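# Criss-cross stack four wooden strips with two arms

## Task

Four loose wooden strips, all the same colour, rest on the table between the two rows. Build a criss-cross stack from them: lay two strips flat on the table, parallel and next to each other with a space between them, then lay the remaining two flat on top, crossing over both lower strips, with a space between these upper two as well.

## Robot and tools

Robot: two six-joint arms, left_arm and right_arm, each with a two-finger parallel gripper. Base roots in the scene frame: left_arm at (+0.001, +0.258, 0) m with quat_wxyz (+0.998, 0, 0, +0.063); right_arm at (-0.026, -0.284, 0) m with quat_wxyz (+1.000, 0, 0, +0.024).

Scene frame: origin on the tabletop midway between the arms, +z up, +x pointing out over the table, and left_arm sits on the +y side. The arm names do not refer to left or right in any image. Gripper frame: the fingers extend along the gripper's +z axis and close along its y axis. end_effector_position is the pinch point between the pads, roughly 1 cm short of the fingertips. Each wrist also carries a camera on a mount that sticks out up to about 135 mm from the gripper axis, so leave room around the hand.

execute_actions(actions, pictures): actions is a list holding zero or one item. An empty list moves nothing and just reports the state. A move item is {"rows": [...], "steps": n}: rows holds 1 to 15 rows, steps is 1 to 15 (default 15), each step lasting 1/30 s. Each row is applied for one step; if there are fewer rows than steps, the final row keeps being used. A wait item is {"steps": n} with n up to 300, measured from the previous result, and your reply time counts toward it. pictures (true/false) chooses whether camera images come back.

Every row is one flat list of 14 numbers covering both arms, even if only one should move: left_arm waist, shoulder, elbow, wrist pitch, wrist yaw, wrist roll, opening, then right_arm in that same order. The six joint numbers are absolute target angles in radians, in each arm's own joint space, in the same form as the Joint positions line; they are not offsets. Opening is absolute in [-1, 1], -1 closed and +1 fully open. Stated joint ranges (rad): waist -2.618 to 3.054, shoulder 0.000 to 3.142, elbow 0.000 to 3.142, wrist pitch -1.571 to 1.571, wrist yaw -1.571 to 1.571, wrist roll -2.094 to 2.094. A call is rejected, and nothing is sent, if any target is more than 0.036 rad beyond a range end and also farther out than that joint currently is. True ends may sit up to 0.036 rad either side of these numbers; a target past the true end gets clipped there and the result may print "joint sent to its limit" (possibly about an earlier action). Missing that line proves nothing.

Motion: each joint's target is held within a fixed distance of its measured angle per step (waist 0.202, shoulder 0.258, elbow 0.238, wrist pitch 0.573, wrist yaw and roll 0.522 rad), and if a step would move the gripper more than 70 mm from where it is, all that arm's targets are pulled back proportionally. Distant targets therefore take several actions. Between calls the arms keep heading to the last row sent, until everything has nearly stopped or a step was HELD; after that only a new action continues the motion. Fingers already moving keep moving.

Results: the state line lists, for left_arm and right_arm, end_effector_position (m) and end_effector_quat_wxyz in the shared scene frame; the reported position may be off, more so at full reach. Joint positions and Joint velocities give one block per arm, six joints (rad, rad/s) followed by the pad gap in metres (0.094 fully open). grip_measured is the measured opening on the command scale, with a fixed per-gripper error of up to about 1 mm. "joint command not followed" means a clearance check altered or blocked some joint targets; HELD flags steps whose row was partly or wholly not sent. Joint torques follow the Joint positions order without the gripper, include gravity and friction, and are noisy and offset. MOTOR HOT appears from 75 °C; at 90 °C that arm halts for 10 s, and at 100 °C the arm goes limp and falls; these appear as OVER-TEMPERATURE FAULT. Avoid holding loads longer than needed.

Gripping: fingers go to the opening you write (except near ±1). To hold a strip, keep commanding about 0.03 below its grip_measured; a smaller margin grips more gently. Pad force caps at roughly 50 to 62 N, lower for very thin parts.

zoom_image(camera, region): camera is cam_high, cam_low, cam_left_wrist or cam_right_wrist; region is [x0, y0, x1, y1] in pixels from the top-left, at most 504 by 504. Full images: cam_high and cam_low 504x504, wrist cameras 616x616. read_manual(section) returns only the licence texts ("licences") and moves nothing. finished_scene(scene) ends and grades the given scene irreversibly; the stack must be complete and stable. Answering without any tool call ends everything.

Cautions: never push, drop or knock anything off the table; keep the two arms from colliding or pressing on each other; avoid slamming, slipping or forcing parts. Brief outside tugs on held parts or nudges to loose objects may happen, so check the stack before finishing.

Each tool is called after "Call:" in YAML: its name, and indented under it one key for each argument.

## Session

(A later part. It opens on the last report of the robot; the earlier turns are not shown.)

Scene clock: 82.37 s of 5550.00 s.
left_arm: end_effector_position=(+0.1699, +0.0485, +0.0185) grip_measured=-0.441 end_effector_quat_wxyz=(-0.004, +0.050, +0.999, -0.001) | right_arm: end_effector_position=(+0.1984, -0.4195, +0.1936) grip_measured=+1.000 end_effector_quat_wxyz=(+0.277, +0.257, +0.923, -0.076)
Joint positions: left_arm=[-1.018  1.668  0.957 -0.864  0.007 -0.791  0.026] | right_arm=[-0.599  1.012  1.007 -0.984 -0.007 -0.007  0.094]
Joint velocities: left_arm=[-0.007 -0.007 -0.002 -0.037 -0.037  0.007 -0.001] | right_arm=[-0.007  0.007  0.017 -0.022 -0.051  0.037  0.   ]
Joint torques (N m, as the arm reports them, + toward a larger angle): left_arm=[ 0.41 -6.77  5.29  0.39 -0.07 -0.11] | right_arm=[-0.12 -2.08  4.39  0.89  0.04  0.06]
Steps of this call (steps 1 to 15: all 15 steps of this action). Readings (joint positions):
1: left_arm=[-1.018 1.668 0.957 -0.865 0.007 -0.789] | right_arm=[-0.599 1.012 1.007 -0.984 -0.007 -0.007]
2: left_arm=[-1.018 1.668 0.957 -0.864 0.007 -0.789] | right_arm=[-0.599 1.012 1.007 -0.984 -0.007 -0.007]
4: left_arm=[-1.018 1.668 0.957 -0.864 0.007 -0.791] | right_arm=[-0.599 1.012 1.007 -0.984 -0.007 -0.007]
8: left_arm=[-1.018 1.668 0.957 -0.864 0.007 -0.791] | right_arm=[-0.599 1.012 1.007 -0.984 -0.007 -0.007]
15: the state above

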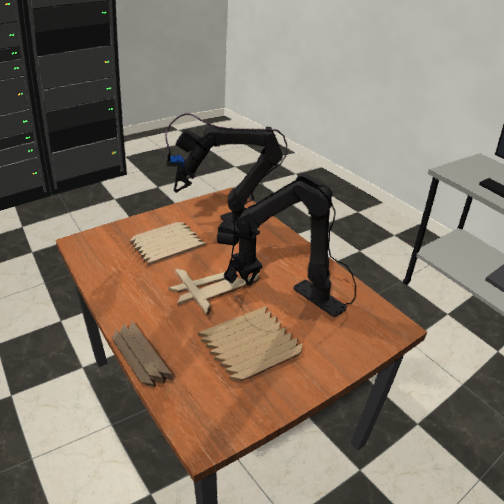

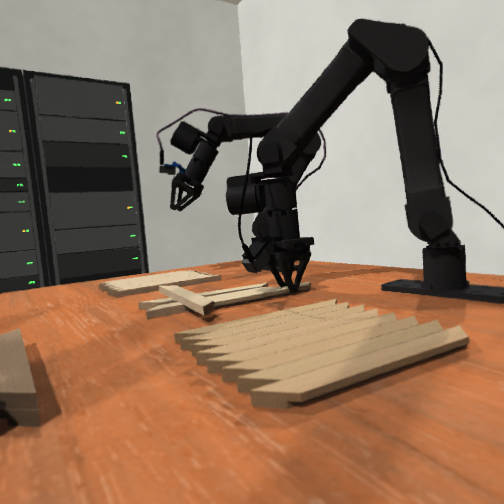

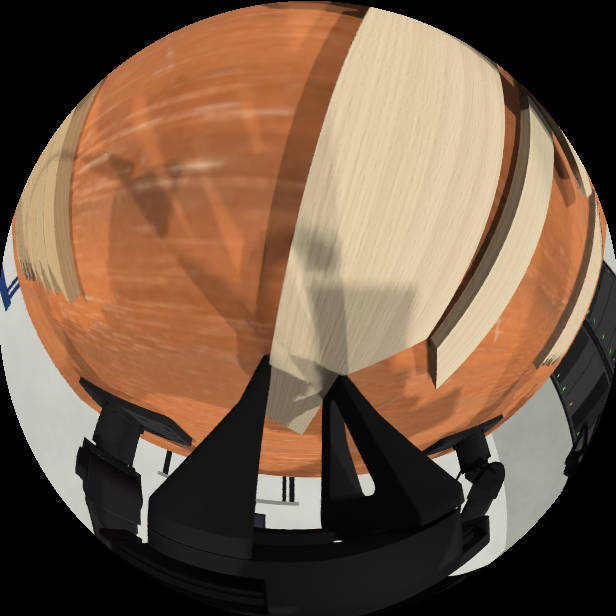

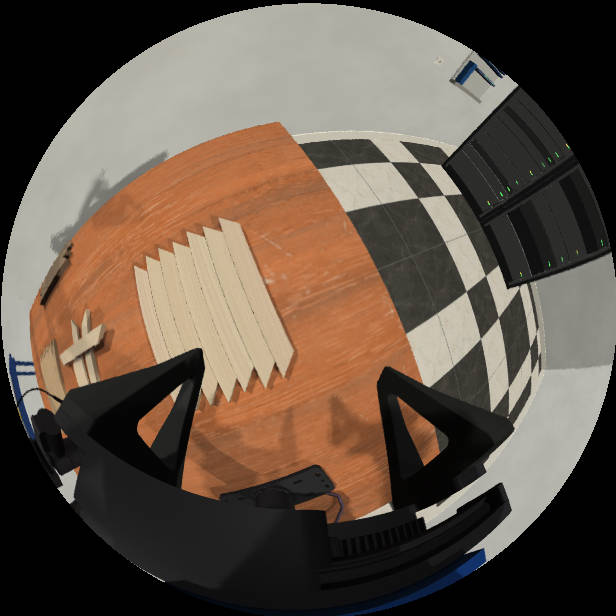

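Call:
execute_actions:
  actions:
    - {"rows":[[-1.012,1.545,0.84,-0.85,0,-0.8,-0.47,-0.6,1,1,-1,0,0,1]],"steps":10}
  pictures: false

Call:
execute_actions:
  actions:
    - {"rows":[[-1.012,1.425,0.725,-0.85,0,-0.8,-0.47,-0.6,1,1,-1,0,0,1]],"steps":12}
  pictures: false

Call:
execute_actions:
  actions:
    - {"rows":[[-1.012,1.425,0.725,-0.85,0,-0.8,-0.05,-0.6,1,1,-1,0,0,1]],"steps":8}
  pictures: false

Call:
execute_actions:
  actions:
    - {"rows":[[-1.012,1.36,0.86,-1.05,0,-0.8,-0.05,-0.6,1,1,-1,0,0,1]],"steps":10}
  pictures: false

Call:
execute_actions:
  actions:
    - {"rows":[[-0.796,1.62,1.08,-1.0,0,-0.56,-0.05,-0.6,1,1,-1,0,0,1]]}

Scene clock: 88.73 s of 5550.00 s.
left_arm: end_effector_position=(+0.1524, +0.0702, +0.0190) grip_measured=-0.444 end_effector_quat_wxyz=(-0.002, +0.050, +0.999, -0.002) | right_arm: end_effector_position=(+0.1984, -0.4195, +0.1936) grip_measured=+1.000 end_effector_quat_wxyz=(+0.277, +0.257, +0.923, -0.076)
Joint positions: left_arm=[-1.018  1.56   0.846 -0.856  0.007 -0.791  0.026] | right_arm=[-0.599  1.012  1.007 -0.984 -0.007 -0.007  0.094]
Joint velocities: left_arm=[-0.017  0.007  0.002 -0.007 -0.022  0.022 -0.   ] | right_arm=[-0.002  0.002 -0.002  0.007 -0.081  0.051  0.   ]
Joint torques (N m, as the arm reports them, + toward a larger angle): left_arm=[ 0.41 -6.28  4.96  0.3  -0.07 -0.1 ] | right_arm=[-0.13 -2.08  4.4   0.89  0.04  0.06]
Steps of this call (steps 1 to 15: the robot went on to your last target; steps 16 to 90: nothing new was sent; then 3.03 s passed at rest; steps 91 to 100: all 10 steps of this action). Readings (joint positions):
91: left_arm=[-1.018 1.652 0.939 -0.850 0.007 -0.791] | right_arm=[-0.599 1.012 1.007 -0.984 -0.007 -0.007]
92: left_arm=[-1.018 1.620 0.909 -0.837 0.007 -0.791] | right_arm=[-0.599 1.012 1.007 -0.984 -0.007 -0.007]
94: left_arm=[-1.018 1.570 0.864 -0.848 0.007 -0.791] | right_arm=[-0.599 1.012 1.007 -0.984 -0.007 -0.007]
98: left_arm=[-1.018 1.560 0.846 -0.857 0.007 -0.791] | right_arm=[-0.599 1.012 1.007 -0.984 -0.007 -0.007]
100: the state above

Scene clock: 89.13 s of 5550.00 s.
left_arm: end_effector_position=(+0.1342, +0.0928, +0.0180) grip_measured=-0.444 end_effector_quat_wxyz=(+0.000, +0.050, +0.999, -0.005) | right_arm: end_effector_position=(+0.1984, -0.4195, +0.1936) grip_measured=+1.000 end_effector_quat_wxyz=(+0.277, +0.257, +0.923, -0.076)
Joint positions: left_arm=[-1.018  1.44   0.731 -0.854  0.007 -0.791  0.026] | right_arm=[-0.599  1.012  1.007 -0.984 -0.007 -0.007  0.094]
Joint velocities: left_arm=[-0.007 -0.002  0.007 -0.022 -0.037 -0.007 -0.001] | right_arm=[ 0.012  0.002 -0.012 -0.022  0.037  0.022  0.   ]
Joint torques (N m, as the arm reports them, + toward a larger angle): left_arm=[ 0.41 -5.27  5.04  0.29 -0.08 -0.09] | right_arm=[-0.11 -2.09  4.4   0.89  0.04  0.06]
Steps of this call (steps 1 to 12: all 12 steps of this action). Readings (joint positions):
1: left_arm=[-1.018 1.543 0.826 -0.839 0.007 -0.791] | right_arm=[-0.599 1.012 1.007 -0.984 -0.007 -0.007]
2: left_arm=[-1.018 1.510 0.794 -0.827 0.007 -0.791] | right_arm=[-0.599 1.012 1.007 -0.984 -0.007 -0.007]
4: left_arm=[-1.018 1.455 0.748 -0.842 0.007 -0.791] | right_arm=[-0.599 1.012 1.007 -0.984 -0.007 -0.007]
8: left_arm=[-1.018 1.440 0.731 -0.854 0.007 -0.791] | right_arm=[-0.599 1.012 1.007 -0.984 -0.007 -0.007]
12: the state above

Scene clock: 89.40 s of 5550.00 s.
left_arm: end_effector_position=(+0.1342, +0.0928, +0.0180) grip_measured=-0.053 end_effector_quat_wxyz=(+0.000, +0.050, +0.999, -0.005) | right_arm: end_effector_position=(+0.1984, -0.4195, +0.1936) grip_measured=+1.000 end_effector_quat_wxyz=(+0.277, +0.257, +0.923, -0.076)
Joint positions: left_arm=[-1.018  1.44   0.731 -0.854  0.007 -0.791  0.045] | right_arm=[-0.599  1.012  1.007 -0.984 -0.007 -0.007  0.094]
Joint velocities: left_arm=[ 0.002  0.007 -0.007  0.007 -0.022  0.066  0.001] | right_arm=[-0.002 -0.007  0.002 -0.037 -0.007 -0.037  0.   ]
Joint torques (N m, as the arm reports them, + toward a larger angle): left_arm=[ 0.39 -5.26  4.98  0.31 -0.07 -0.09] | right_arm=[-0.12 -2.07  4.41  0.89  0.04  0.06]
Steps of this call (steps 1 to 8: all 8 steps of this action). Readings (joint positions):
1: left_arm=[-1.018 1.440 0.731 -0.854 0.007 -0.791] | right_arm=[-0.599 1.012 1.007 -0.984 -0.007 -0.007]
2: left_arm=[-1.018 1.440 0.731 -0.854 0.007 -0.791] | right_arm=[-0.599 1.012 1.007 -0.984 -0.007 -0.007]
4: left_arm=[-1.018 1.440 0.731 -0.854 0.007 -0.791] | right_arm=[-0.599 1.012 1.007 -0.984 -0.007 -0.007]
8: the state above

Scene clock: 89.73 s of 5550.00 s.
left_arm: end_effector_position=(+0.1384, +0.0876, +0.0596) grip_measured=-0.053 end_effector_quat_wxyz=(+0.011, +0.050, +0.999, -0.017) | right_arm: end_effector_position=(+0.1984, -0.4195, +0.1936) grip_measured=+1.000 end_effector_quat_wxyz=(+0.277, +0.257, +0.923, -0.076)
Joint positions: left_arm=[-1.018  1.367  0.848 -1.011  0.007 -0.791  0.045] | right_arm=[-0.599  1.012  1.007 -0.984 -0.007 -0.007  0.094]
Joint velocities: left_arm=[-0.007  0.012 -0.007 -0.154 -0.066 -0.022 -0.   ] | right_arm=[ 0.007  0.002  0.007 -0.007 -0.007  0.037  0.   ]
Joint torques (N m, as the arm reports them, + toward a larger angle): left_arm=[ 0.41 -4.5   7.    0.23 -0.07 -0.09] | right_arm=[-0.12 -2.08  4.4   0.89  0.04  0.06]
Steps of this call (steps 1 to 10: all 10 steps of this action). Readings (joint positions):
1: left_arm=[-1.018 1.437 0.748 -0.885 0.007 -0.791] | right_arm=[-0.599 1.012 1.007 -0.984 -0.007 -0.007]
2: left_arm=[-1.018 1.428 0.774 -0.926 0.007 -0.791] | right_arm=[-0.599 1.012 1.007 -0.984 -0.007 -0.007]
4: left_arm=[-1.018 1.396 0.820 -0.965 0.007 -0.791] | right_arm=[-0.599 1.012 1.007 -0.984 -0.007 -0.007]
8: left_arm=[-1.018 1.367 0.848 -0.995 0.007 -0.791] | right_arm=[-0.599 1.012 1.007 -0.984 -0.007 -0.007]
10: the state above

Scene clock: 90.23 s of 5550.00 s.
left_arm: end_effector_position=(+0.2206, +0.0873, +0.0518) grip_measured=-0.053 end_effector_quat_wxyz=(+0.004, +0.042, +0.999, -0.004) | right_arm: end_effector_position=(+0.1984, -0.4195, +0.1936) grip_measured=+1.000 end_effector_quat_wxyz=(+0.277, +0.257, +0.923, -0.076)
Joint positions: left_arm=[-0.79   1.635  1.064 -0.988  0.002 -0.579  0.045] | right_arm=[-0.599  1.012  1.007 -0.984 -0.007 -0.007  0.094]
Joint velocities: left_arm=[-0.012 -0.012 -0.007 -0.022 -0.037  0.037  0.   ] | right_arm=[-0.007 -0.007  0.012  0.037 -0.051  0.007  0.   ]
Joint torques (N m, as the arm reports them, + toward a larger angle): left_arm=[-0.49 -7.27  7.32  0.13 -0.02  0.11] | right_arm=[-0.13 -2.07  4.4   0.89  0.03  0.06]
Steps of this call (steps 1 to 15: all 15 steps of this action). Readings (joint positions):
1: left_arm=[-0.993 1.397 0.880 -1.041 0.018 -0.760] | right_arm=[-0.599 1.012 1.007 -0.984 -0.007 -0.007]
2: left_arm=[-0.940 1.459 0.938 -1.058 0.021 -0.726] | right_arm=[-0.599 1.012 1.007 -0.984 -0.007 -0.007]
4: left_arm=[-0.839 1.576 1.036 -1.019 0.015 -0.670] | right_arm=[-0.599 1.012 1.007 -0.984 -0.007 -0.007]
8: left_arm=[-0.788 1.635 1.064 -0.985 0.002 -0.612] | right_arm=[-0.599 1.012 1.007 -0.984 -0.007 -0.007]
15: the state above

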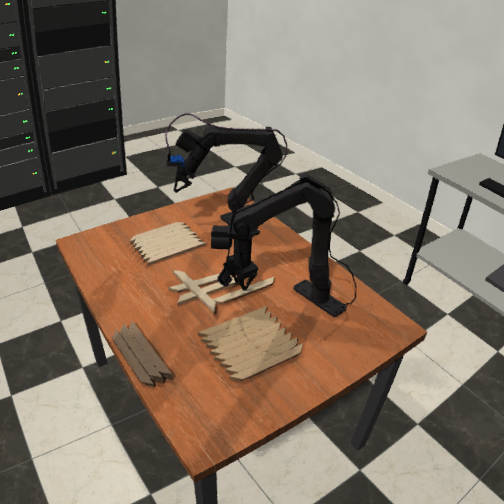

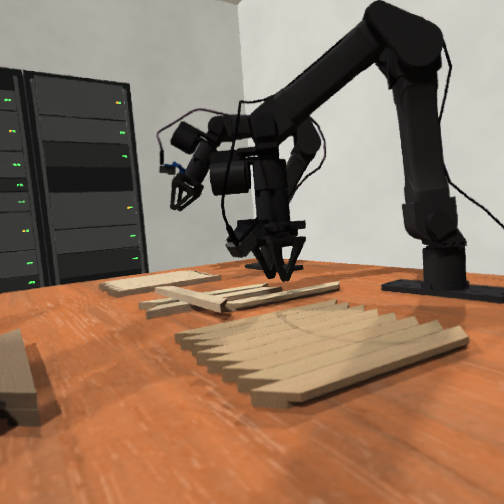

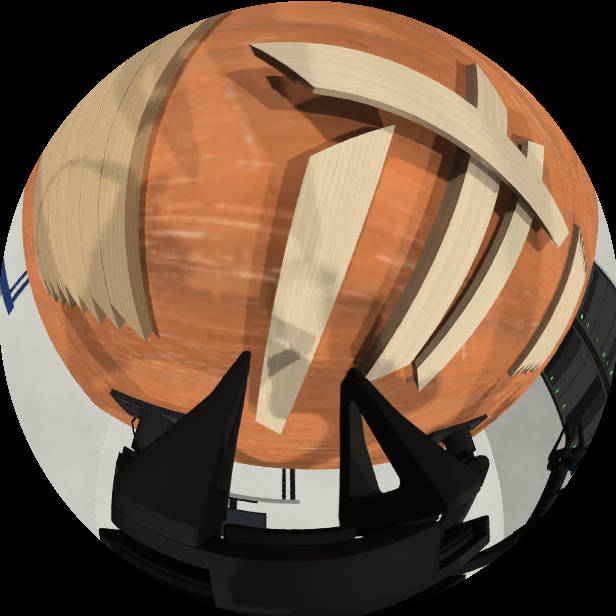

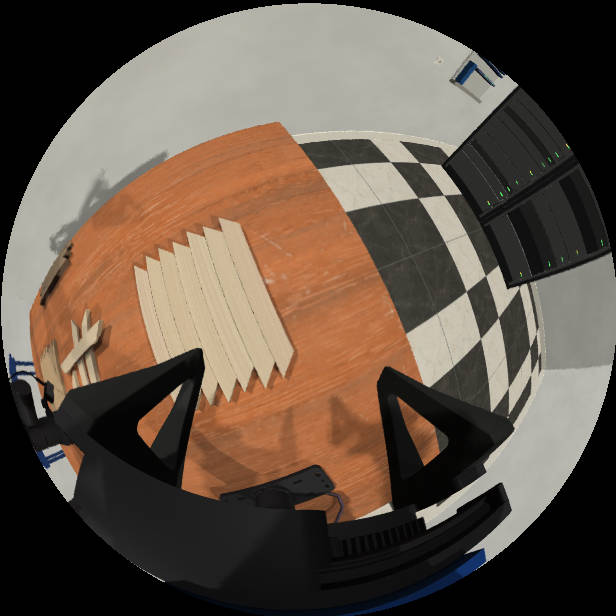

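Call:
execute_actions:
  actions:
    - {"rows":[[-0.785,1.66,0.96,-0.85,0,-0.56,0,-0.6,1,1,-1,0,0,1]]}
  pictures: false

Call:
execute_actions:
  actions:
    - {"rows":[[-0.785,1.66,0.96,-0.85,0,-0.56,-0.47,-0.6,1,1,-1,0,0,1]],"steps":12}
  pictures: false

Call:
execute_actions:
  actions:
    - {"rows":[[-0.8,1.56,1.14,-1.12,0,-0.5,-0.47,-0.6,1,1,-1,0,0,1]],"steps":12}
  pictures: false

Call:
execute_actions:
  actions:
    - {"rows":[[-0.97,1.92,1.6,-1.22,0,0.8,-0.47,-0.6,1,1,-1,0,0,1]]}
  pictures: false

Call:
execute_actions:
  actions:
    - {"steps":12}
  pictures: false

Call:
execute_actions:
  actions:
    - {"rows":[[-0.97,1.97,1.47,-1.04,0,0.8,-0.47,-0.6,1,1,-1,0,0,1]]}

Scene clock: 97.20 s of 5550.00 s.
left_arm: end_effector_position=(+0.2144, +0.0921, +0.0200) grip_measured=-0.003 end_effector_quat_wxyz=(-0.001, +0.046, +0.999, -0.001) | right_arm: end_effector_position=(+0.1984, -0.4195, +0.1936) grip_measured=+1.000 end_effector_quat_wxyz=(+0.277, +0.257, +0.923, -0.076)
Joint positions: left_arm=[-0.79   1.666  0.962 -0.866  0.002 -0.57   0.047] | right_arm=[-0.599  1.012  1.007 -0.984 -0.007 -0.007  0.094]
Joint velocities: left_arm=[ 0.002  0.012 -0.002  0.022 -0.037  0.066  0.001] | right_arm=[-0.017  0.017 -0.007 -0.037  0.022 -0.037  0.   ]
Joint torques (N m, as the arm reports them, + toward a larger angle): left_arm=[ 0.3  -6.65  5.41  0.36 -0.03  0.12] | right_arm=[-0.13 -2.08  4.4   0.9   0.03  0.06]
Steps of this call (steps 1 to 15: the robot went on to your last target; steps 16 to 90: nothing new was sent; then 3.47 s passed at rest; steps 91 to 105: all 15 steps of this action). Readings (joint positions):
91: left_arm=[-0.790 1.635 1.049 -0.964 0.002 -0.571] | right_arm=[-0.599 1.012 1.007 -0.984 -0.007 -0.007]
92: left_arm=[-0.790 1.635 1.026 -0.934 0.002 -0.570] | right_arm=[-0.599 1.012 1.007 -0.984 -0.007 -0.007]
94: left_arm=[-0.790 1.649 0.985 -0.908 0.002 -0.570] | right_arm=[-0.599 1.012 1.007 -0.984 -0.007 -0.007]
98: left_arm=[-0.790 1.666 0.962 -0.891 0.002 -0.570] | right_arm=[-0.599 1.012 1.007 -0.984 -0.007 -0.007]
105: the state above

Scene clock: 97.60 s of 5550.00 s.
left_arm: end_effector_position=(+0.2151, +0.0915, +0.0200) grip_measured=-0.449 end_effector_quat_wxyz=(+0.001, +0.047, +0.999, -0.002) | right_arm: end_effector_position=(+0.1984, -0.4195, +0.1936) grip_measured=+1.000 end_effector_quat_wxyz=(+0.277, +0.257, +0.923, -0.076)
Joint positions: left_arm=[-0.79   1.666  0.962 -0.863  0.003 -0.57   0.026] | right_arm=[-0.599  1.012  1.007 -0.984 -0.007 -0.007  0.094]
Joint velocities: left_arm=[-0.007 -0.007 -0.017  0.037 -0.066 -0.007 -0.001] | right_arm=[ 0.012 -0.012  0.002  0.007 -0.007 -0.037  0.   ]
Joint torques (N m, as the arm reports them, + toward a larger angle): left_arm=[ 0.3  -6.65  5.37  0.38 -0.04  0.11] | right_arm=[-0.12 -2.07  4.41  0.89  0.04  0.06]
Steps of this call (steps 1 to 12: all 12 steps of this action). Readings (joint positions):
1: left_arm=[-0.790 1.666 0.962 -0.865 0.002 -0.570] | right_arm=[-0.599 1.012 1.007 -0.984 -0.007 -0.007]
2: left_arm=[-0.790 1.666 0.962 -0.864 0.003 -0.570] | right_arm=[-0.599 1.012 1.007 -0.984 -0.007 -0.007]
4: left_arm=[-0.790 1.666 0.962 -0.863 0.003 -0.570] | right_arm=[-0.599 1.012 1.007 -0.984 -0.007 -0.007]
8: left_arm=[-0.790 1.666 0.962 -0.863 0.003 -0.570] | right_arm=[-0.599 1.012 1.007 -0.984 -0.007 -0.007]
12: the state above

Scene clock: 98.00 s of 5550.00 s.
left_arm: end_effector_position=(+0.2210, +0.0860, +0.0882) grip_measured=-0.449 end_effector_quat_wxyz=(+0.024, +0.075, +0.997, -0.018) | right_arm: end_effector_position=(+0.1984, -0.4195, +0.1936) grip_measured=+1.000 end_effector_quat_wxyz=(+0.277, +0.257, +0.923, -0.076)
Joint positions: left_arm=[-0.792  1.559  1.134 -1.086  0.003 -0.515  0.026] | right_arm=[-0.599  1.012  1.007 -0.984 -0.007 -0.007  0.094]
Joint velocities: left_arm=[-0.007  0.007  0.007 -0.198  0.007  0.11  -0.   ] | right_arm=[-0.002  0.012 -0.012 -0.022  0.022  0.007  0.   ]
Joint torques (N m, as the arm reports them, + toward a larger angle): left_arm=[-0.5  -5.79  6.78  0.25 -0.03  0.11] | right_arm=[-0.12 -2.08  4.4   0.9   0.04  0.06]
Steps of this call (steps 1 to 12: all 12 steps of this action). Readings (joint positions):
1: left_arm=[-0.790 1.663 0.986 -0.905 0.003 -0.561] | right_arm=[-0.599 1.012 1.007 -0.984 -0.007 -0.007]
2: left_arm=[-0.790 1.656 1.023 -0.961 0.003 -0.551] | right_arm=[-0.599 1.012 1.007 -0.984 -0.007 -0.007]
4: left_arm=[-0.790 1.614 1.088 -1.011 0.003 -0.536] | right_arm=[-0.599 1.012 1.007 -0.984 -0.007 -0.007]
8: left_arm=[-0.790 1.556 1.134 -1.049 0.003 -0.521] | right_arm=[-0.599 1.012 1.007 -0.984 -0.007 -0.007]
12: the state above

Scene clock: 98.50 s of 5550.00 s.
left_arm: end_effector_position=(+0.2435, -0.0170, +0.0829) grip_measured=-0.449 end_effector_quat_wxyz=(+0.001, +0.691, +0.723, -0.002) | right_arm: end_effector_position=(+0.1984, -0.4195, +0.1936) grip_measured=+1.000 end_effector_quat_wxyz=(+0.277, +0.257, +0.923, -0.076)
Joint positions: left_arm=[-0.976  1.945  1.574 -1.198  0.004  0.677  0.026] | right_arm=[-0.599  1.012  1.007 -0.984 -0.007 -0.007  0.094]
Joint velocities: left_arm=[-0.012 -0.032  0.007 -0.095 -0.037  0.696 -0.001] | right_arm=[-0.002  0.002 -0.012  0.022  0.007  0.007  0.   ]
Joint torques (N m, as the arm reports them, + toward a larger angle): left_arm=[  0.36 -10.8    8.31   0.09  -0.03   0.1 ] | right_arm=[-0.12 -2.09  4.39  0.89  0.04  0.06]
Steps of this call (steps 1 to 15: all 15 steps of this action). Readings (joint positions):
1: left_arm=[-0.813 1.595 1.177 -1.139 -0.010 -0.434] | right_arm=[-0.599 1.012 1.007 -0.984 -0.007 -0.007]
2: left_arm=[-0.853 1.665 1.258 -1.191 -0.015 -0.337] | right_arm=[-0.599 1.012 1.007 -0.984 -0.007 -0.007]
4: left_arm=[-0.934 1.828 1.431 -1.202 -0.009 -0.139] | right_arm=[-0.599 1.012 1.007 -0.984 -0.007 -0.007]
8: left_arm=[-0.985 1.958 1.566 -1.161 0.004 0.259] | right_arm=[-0.599 1.012 1.007 -0.984 -0.007 -0.007]
15: the state above

Scene clock: 98.90 s of 5550.00 s.
left_arm: end_effector_position=(+0.2422, -0.0154, +0.0831) grip_measured=-0.449 end_effector_quat_wxyz=(-0.003, +0.728, +0.686, -0.001) | right_arm: end_effector_position=(+0.1984, -0.4195, +0.1936) grip_measured=+1.000 end_effector_quat_wxyz=(+0.277, +0.257, +0.923, -0.076)
Joint positions: left_arm=[-0.976  1.945  1.574 -1.206  0.003  0.781  0.026] | right_arm=[-0.599  1.012  1.007 -0.984 -0.007 -0.007  0.094]
Joint velocities: left_arm=[ 0.007  0.012 -0.002  0.051 -0.007 -0.007 -0.   ] | right_arm=[ 0.007 -0.002  0.002 -0.051  0.037  0.037  0.   ]
Joint torques (N m, as the arm reports them, + toward a larger angle): left_arm=[  0.37 -10.74   8.38   0.07  -0.04   0.15] | right_arm=[-0.12 -2.07  4.39  0.89  0.04  0.06]
Steps of this call (steps 1 to 12: the robot went on to your last target). Readings (joint positions):
1: left_arm=[-0.976 1.945 1.574 -1.200 0.004 0.700] | right_arm=[-0.599 1.012 1.007 -0.984 -0.007 -0.007]
2: left_arm=[-0.976 1.945 1.574 -1.201 0.004 0.718] | right_arm=[-0.599 1.012 1.007 -0.984 -0.007 -0.007]
4: left_arm=[-0.976 1.945 1.574 -1.204 0.003 0.744] | right_arm=[-0.599 1.012 1.007 -0.984 -0.007 -0.007]
8: left_arm=[-0.976 1.945 1.574 -1.205 0.003 0.771] | right_arm=[-0.599 1.012 1.007 -0.984 -0.007 -0.007]
12: the state above

Scene clock: 99.40 s of 5550.00 s.
left_arm: end_effector_position=(+0.2447, -0.0182, +0.0424) grip_measured=-0.449 end_effector_quat_wxyz=(-0.002, +0.731, +0.683, -0.001) | right_arm: end_effector_position=(+0.1984, -0.4195, +0.1936) grip_measured=+1.000 end_effector_quat_wxyz=(+0.277, +0.257, +0.923, -0.076)
Joint positions: left_arm=[-0.976  1.988  1.47  -1.056  0.003  0.789  0.026] | right_arm=[-0.599  1.012  1.007 -0.984 -0.007 -0.007  0.094]
Joint velocities: left_arm=[-0.007  0.002  0.002  0.066  0.007 -0.066 -0.002] | right_arm=[-0.012  0.007 -0.007  0.066 -0.037  0.007  0.   ]
Joint torques (N m, as the arm reports them, + toward a larger angle): left_arm=[  0.38 -10.46   5.88   0.31  -0.03   0.12] | right_arm=[-0.12 -2.09  4.39  0.89  0.04  0.06]
Steps of this call (steps 1 to 15: all 15 steps of this action). Readings (joint positions):
1: left_arm=[-0.976 1.943 1.557 -1.181 0.003 0.783] | right_arm=[-0.599 1.012 1.007 -0.984 -0.007 -0.007]
2: left_arm=[-0.976 1.942 1.533 -1.149 0.003 0.784] | right_arm=[-0.599 1.012 1.007 -0.984 -0.007 -0.007]
4: left_arm=[-0.976 1.956 1.496 -1.113 0.003 0.786] | right_arm=[-0.599 1.012 1.007 -0.984 -0.007 -0.007]
8: left_arm=[-0.976 1.987 1.470 -1.082 0.003 0.788] | right_arm=[-0.599 1.012 1.007 -0.984 -0.007 -0.007]
15: the state above

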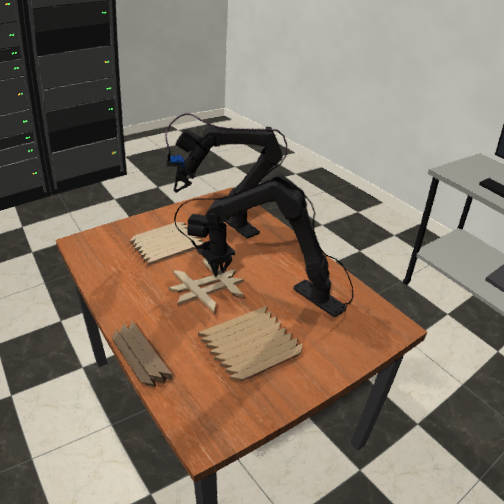

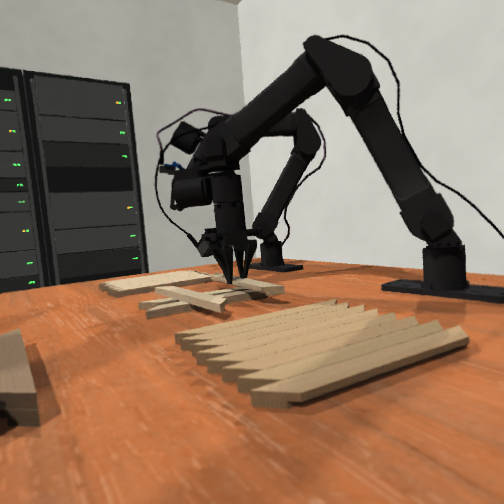

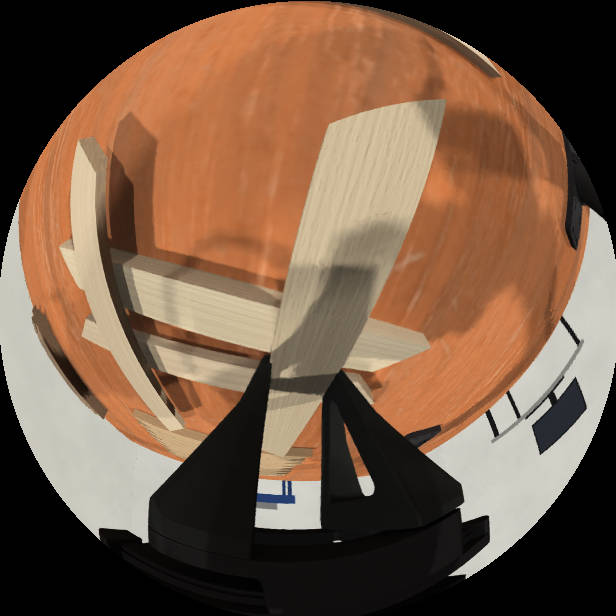

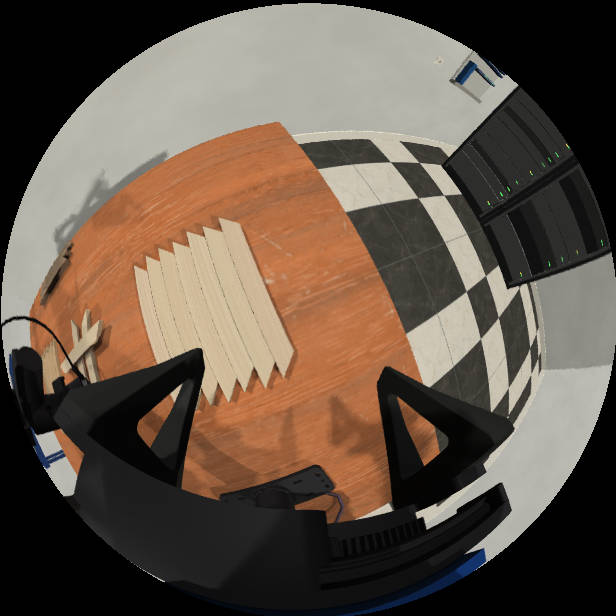

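Call:
execute_actions:
  actions:
    - {"rows":[[-0.97,2.0,1.435,-0.995,0,0.8,-0.47,-0.6,1,1,-1,0,0,1]],"steps":12}
  pictures: false

Call:
execute_actions:
  actions:
    - {"rows":[[-0.97,2.0,1.435,-0.995,0,0.8,0.2,-0.6,1,1,-1,0,0,1]],"steps":8}
  pictures: false

Call:
execute_actions:
  actions:
    - {"rows":[[-0.97,1.93,1.6,-1.22,0,0.8,0.2,-0.6,1,1,-1,0,0,1]],"steps":12}
  pictures: false

Call:
execute_actions:
  actions:
    - {"rows":[[-0.67,2.06,1.72,-1.2,0,1.0,0.2,-0.6,1,1,-1,0,0,1]]}
  pictures: false

Call:
execute_actions:
  actions:
    - {"rows":[[-0.67,2.085,1.63,-1.09,0,1.0,0.2,-0.6,1,1,-1,0,0,1]]}

Scene clock: 103.70 s of 5550.00 s.
left_arm: end_effector_position=(+0.2457, -0.0192, +0.0345) grip_measured=-0.449 end_effector_quat_wxyz=(+0.002, +0.731, +0.683, -0.001) | right_arm: end_effector_position=(+0.1984, -0.4195, +0.1936) grip_measured=+1.000 end_effector_quat_wxyz=(+0.277, +0.257, +0.923, -0.076)
Joint positions: left_arm=[-0.976  1.995  1.448 -1.02   0.002  0.79   0.026] | right_arm=[-0.599  1.012  1.007 -0.984 -0.007 -0.007  0.094]
Joint velocities: left_arm=[ 0.002  0.002 -0.012  0.037  0.037  0.037 -0.   ] | right_arm=[-0.002  0.007 -0.002 -0.022  0.051  0.022  0.   ]
Joint torques (N m, as the arm reports them, + toward a larger angle): left_arm=[ 0.4  -9.01  4.61  0.53 -0.03  0.11] | right_arm=[-0.12 -2.08  4.39  0.89  0.04  0.06]
Steps of this call (steps 1 to 15: the robot went on to your last target; steps 16 to 90: nothing new was sent; then 0.90 s passed at rest; steps 91 to 102: all 12 steps of this action). Readings (joint positions):
91: left_arm=[-0.976 1.988 1.466 -1.044 0.003 0.789] | right_arm=[-0.599 1.012 1.007 -0.984 -0.007 -0.007]
92: left_arm=[-0.976 1.988 1.460 -1.035 0.003 0.789] | right_arm=[-0.599 1.012 1.007 -0.984 -0.007 -0.007]
94: left_arm=[-0.976 1.994 1.450 -1.024 0.003 0.789] | right_arm=[-0.599 1.012 1.007 -0.984 -0.007 -0.007]
98: left_arm=[-0.976 1.995 1.448 -1.020 0.002 0.790] | right_arm=[-0.599 1.012 1.007 -0.984 -0.007 -0.007]
102: the state above

Scene clock: 103.97 s of 5550.00 s.
left_arm: end_effector_position=(+0.2474, -0.0211, +0.0339) grip_measured=+0.197 end_effector_quat_wxyz=(+0.006, +0.731, +0.682, -0.001) | right_arm: end_effector_position=(+0.1984, -0.4195, +0.1936) grip_measured=+1.000 end_effector_quat_wxyz=(+0.277, +0.257, +0.923, -0.076)
Joint positions: left_arm=[-0.976  1.997  1.448 -1.009  0.002  0.79   0.056] | right_arm=[-0.599  1.012  1.007 -0.984 -0.007 -0.007  0.094]
Joint velocities: left_arm=[-0.007 -0.017 -0.002 -0.007 -0.037  0.007 -0.   ] | right_arm=[ 0.007  0.007  0.007  0.007 -0.066  0.037  0.   ]
Joint torques (N m, as the arm reports them, + toward a larger angle): left_arm=[ 0.4  -9.17  4.64  0.39 -0.03  0.11] | right_arm=[-0.12 -2.07  4.4   0.89  0.04  0.07]
Steps of this call (steps 1 to 8: all 8 steps of this action). Readings (joint positions):
1: left_arm=[-0.976 1.995 1.448 -1.020 0.002 0.790] | right_arm=[-0.599 1.012 1.007 -0.984 -0.007 -0.007]
2: left_arm=[-0.976 1.996 1.448 -1.017 0.002 0.790] | right_arm=[-0.599 1.012 1.007 -0.984 -0.007 -0.007]
4: left_arm=[-0.976 1.997 1.448 -1.014 0.002 0.790] | right_arm=[-0.599 1.012 1.007 -0.984 -0.007 -0.007]
8: the state above

Scene clock: 104.37 s of 5550.00 s.
left_arm: end_effector_position=(+0.2476, -0.0213, +0.0917) grip_measured=+0.197 end_effector_quat_wxyz=(+0.018, +0.731, +0.682, -0.002) | right_arm: end_effector_position=(+0.1984, -0.4195, +0.1936) grip_measured=+1.000 end_effector_quat_wxyz=(+0.277, +0.257, +0.923, -0.076)
Joint positions: left_arm=[-0.976  1.93   1.588 -1.191  0.002  0.79   0.056] | right_arm=[-0.599  1.012  1.007 -0.984 -0.007 -0.007  0.094]
Joint velocities: left_arm=[ 0.022 -0.002 -0.002 -0.168  0.007 -0.007 -0.   ] | right_arm=[ 0.002 -0.007 -0.002  0.066 -0.051 -0.022  0.   ]
Joint torques (N m, as the arm reports them, + toward a larger angle): left_arm=[ 0.38 -9.15  7.27  0.21 -0.03  0.11] | right_arm=[-0.12 -2.09  4.4   0.89  0.03  0.06]
Steps of this call (steps 1 to 12: all 12 steps of this action). Readings (joint positions):
1: left_arm=[-0.976 1.998 1.471 -1.045 0.002 0.790] | right_arm=[-0.599 1.012 1.007 -0.984 -0.007 -0.007]
2: left_arm=[-0.976 2.000 1.502 -1.086 0.002 0.790] | right_arm=[-0.599 1.012 1.007 -0.984 -0.007 -0.007]
4: left_arm=[-0.976 1.979 1.553 -1.127 0.002 0.790] | right_arm=[-0.599 1.012 1.007 -0.984 -0.007 -0.007]
8: left_arm=[-0.976 1.931 1.587 -1.166 0.002 0.790] | right_arm=[-0.599 1.012 1.007 -0.984 -0.007 -0.007]
12: the state above

Scene clock: 104.87 s of 5550.00 s.
left_arm: end_effector_position=(+0.3453, +0.0578, +0.0653) grip_measured=+0.197 end_effector_quat_wxyz=(-0.000, +0.687, +0.727, +0.006) | right_arm: end_effector_position=(+0.1984, -0.4195, +0.1936) grip_measured=+1.000 end_effector_quat_wxyz=(+0.277, +0.257, +0.923, -0.076)
Joint positions: left_arm=[-0.661  2.078  1.696 -1.187 -0.011  0.98   0.056] | right_arm=[-0.599  1.012  1.007 -0.984 -0.007 -0.007  0.094]
Joint velocities: left_arm=[-0.232 -0.007 -0.012 -0.081  0.051  0.022  0.001] | right_arm=[-0.002  0.002 -0.022 -0.037 -0.022 -0.007  0.   ]
Joint torques (N m, as the arm reports them, + toward a larger angle): left_arm=[  0.36 -11.36   8.23   0.09   0.03   0.11] | right_arm=[-0.12 -2.07  4.4   0.89  0.04  0.06]
Steps of this call (steps 1 to 15: all 15 steps of this action). Readings (joint positions):
1: left_arm=[-0.960 1.945 1.607 -1.209 0.010 0.818] | right_arm=[-0.599 1.012 1.007 -0.984 -0.007 -0.007]
2: left_arm=[-0.931 1.969 1.638 -1.215 0.017 0.847] | right_arm=[-0.599 1.012 1.007 -0.984 -0.007 -0.007]
4: left_arm=[-0.837 2.017 1.681 -1.198 0.018 0.891] | right_arm=[-0.599 1.012 1.007 -0.984 -0.007 -0.007]
8: left_arm=[-0.651 2.073 1.696 -1.185 -0.003 0.947] | right_arm=[-0.599 1.012 1.007 -0.984 -0.007 -0.007]
15: the state above

Scene clock: 105.37 s of 5550.00 s.
left_arm: end_effector_position=(+0.3441, +0.0521, +0.0453) grip_measured=+0.197 end_effector_quat_wxyz=(+0.005, +0.694, +0.720, +0.004) | right_arm: end_effector_position=(+0.1984, -0.4195, +0.1936) grip_measured=+1.000 end_effector_quat_wxyz=(+0.277, +0.257, +0.923, -0.076)
Joint positions: left_arm=[-0.673  2.092  1.636 -1.104 -0.006  0.989  0.056] | right_arm=[-0.599  1.012  1.007 -0.984 -0.007 -0.007  0.094]
Joint velocities: left_arm=[-0.012 -0.002  0.007 -0.007  0.007 -0.022 -0.001] | right_arm=[ 0.012  0.012  0.007 -0.007 -0.022 -0.037  0.   ]
Joint torques (N m, as the arm reports them, + toward a larger angle): left_arm=[  0.15 -10.67   5.49   0.36   0.06   0.11] | right_arm=[-0.12 -2.08  4.4   0.89  0.04  0.06]
Steps of this call (steps 1 to 15: all 15 steps of this action). Readings (joint positions):
1: left_arm=[-0.668 2.077 1.686 -1.172 -0.009 0.982] | right_arm=[-0.599 1.012 1.007 -0.984 -0.007 -0.007]
2: left_arm=[-0.672 2.076 1.673 -1.155 -0.008 0.983] | right_arm=[-0.599 1.012 1.007 -0.984 -0.007 -0.007]
4: left_arm=[-0.673 2.081 1.650 -1.135 -0.006 0.986] | right_arm=[-0.599 1.012 1.007 -0.984 -0.007 -0.007]
8: left_arm=[-0.673 2.092 1.636 -1.119 -0.006 0.988] | right_arm=[-0.599 1.012 1.007 -0.984 -0.007 -0.007]
15: the state above

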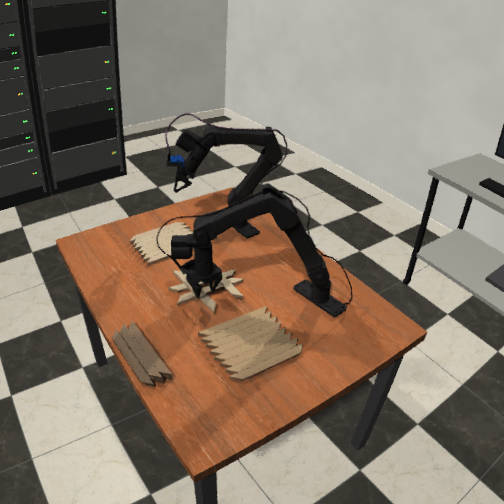

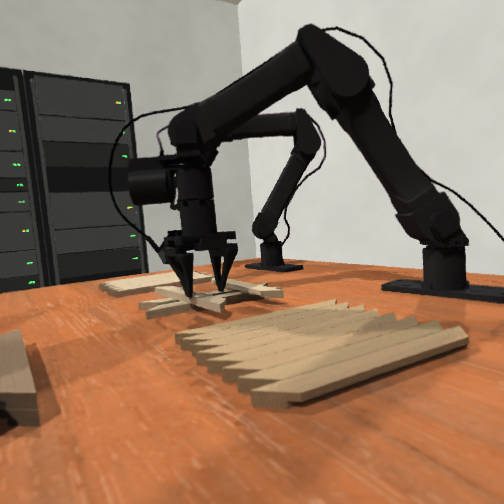

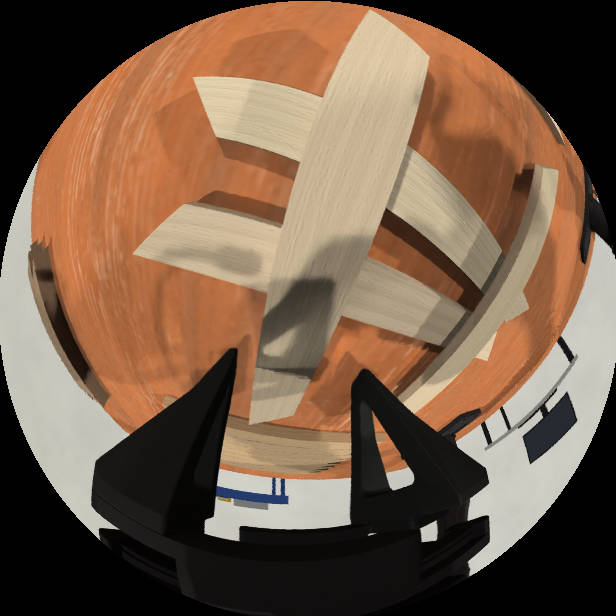

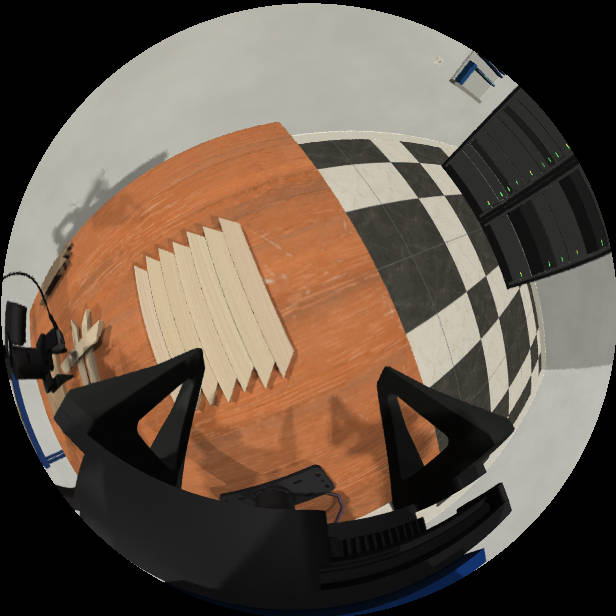

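B is still centred across both base strips and nearly perpendicular, so it can stay. Retreating.

Call:
execute_actions:
  actions:
    - {"rows":[[-0.67,1.85,1.7,-1.35,0,1.0,0.2,-0.6,1,1,-1,0,0,1]]}

Scene clock: 108.93 s of 5550.00 s.
left_arm: end_effector_position=(+0.3151, +0.0697, +0.1501) grip_measured=+0.197 end_effector_quat_wxyz=(+0.048, +0.694, +0.719, +0.014) | right_arm: end_effector_position=(+0.1984, -0.4195, +0.1936) grip_measured=+1.000 end_effector_quat_wxyz=(+0.277, +0.257, +0.923, -0.076)
Joint positions: left_arm=[-0.673  1.841  1.697 -1.326 -0.006  0.99   0.056] | right_arm=[-0.599  1.012  1.007 -0.984 -0.007 -0.007  0.094]
Joint velocities: left_arm=[-0.012  0.173  0.007 -0.139 -0.007 -0.037 -0.001] | right_arm=[ 0.002  0.007  0.002 -0.007  0.007 -0.007  0.   ]
Joint torques (N m, as the arm reports them, + toward a larger angle): left_arm=[ 0.16 -8.45  6.53  0.3   0.06  0.11] | right_arm=[-0.13 -2.07  4.4   0.89  0.03  0.06]
Steps of this call (steps 1 to 15: the robot went on to your last target; steps 16 to 90: nothing new was sent; then 0.07 s passed at rest; steps 91 to 105: all 15 steps of this action). Readings (joint positions):
91: left_arm=[-0.673 2.081 1.636 -1.113 -0.006 0.989] | right_arm=[-0.599 1.012 1.007 -0.984 -0.007 -0.007]
92: left_arm=[-0.673 2.063 1.636 -1.142 -0.006 0.989] | right_arm=[-0.599 1.012 1.007 -0.984 -0.007 -0.007]
94: left_arm=[-0.673 2.000 1.639 -1.196 -0.006 0.989] | right_arm=[-0.599 1.012 1.007 -0.984 -0.007 -0.007]
98: left_arm=[-0.673 1.863 1.681 -1.280 -0.006 0.989] | right_arm=[-0.599 1.012 1.007 -0.984 -0.007 -0.007]
105: the state above

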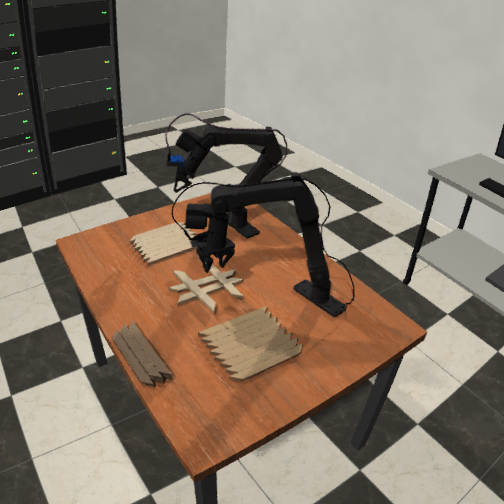

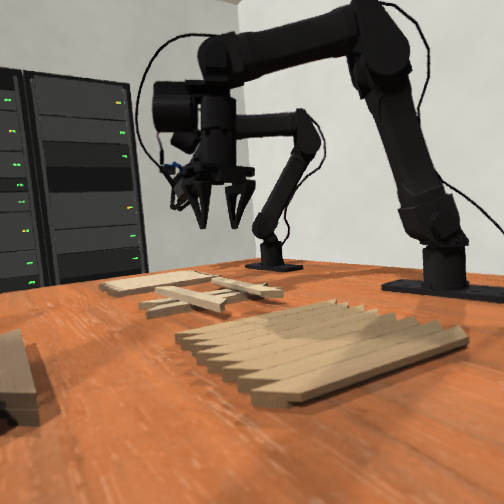

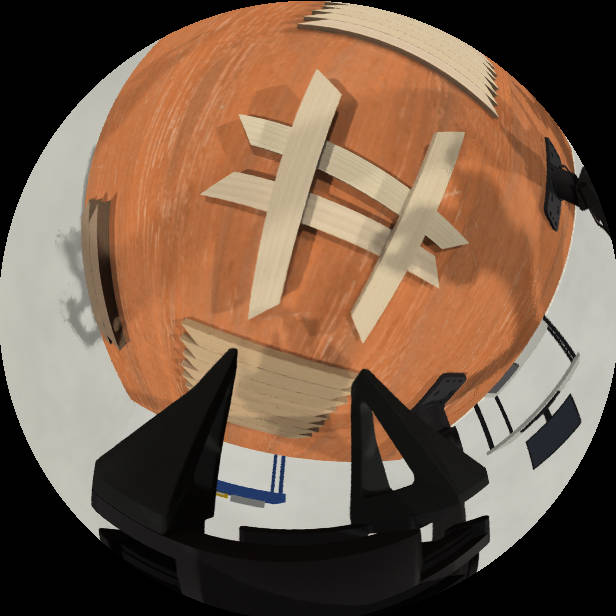

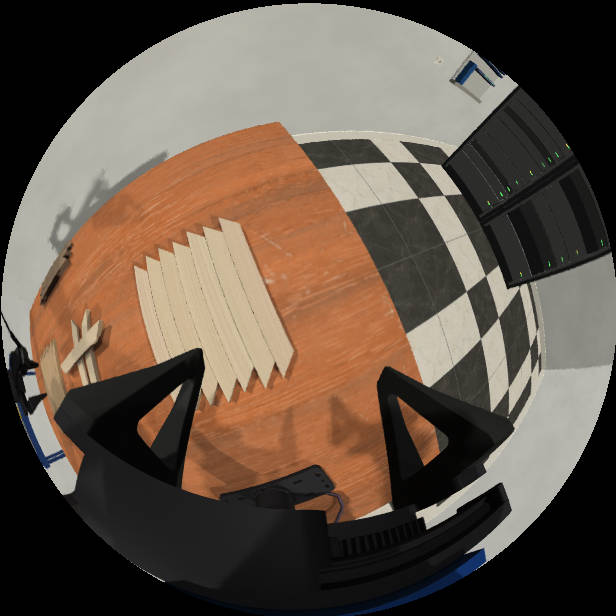

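Call:
finished_scene:
  scene: 1

The scene is finished: the task was done.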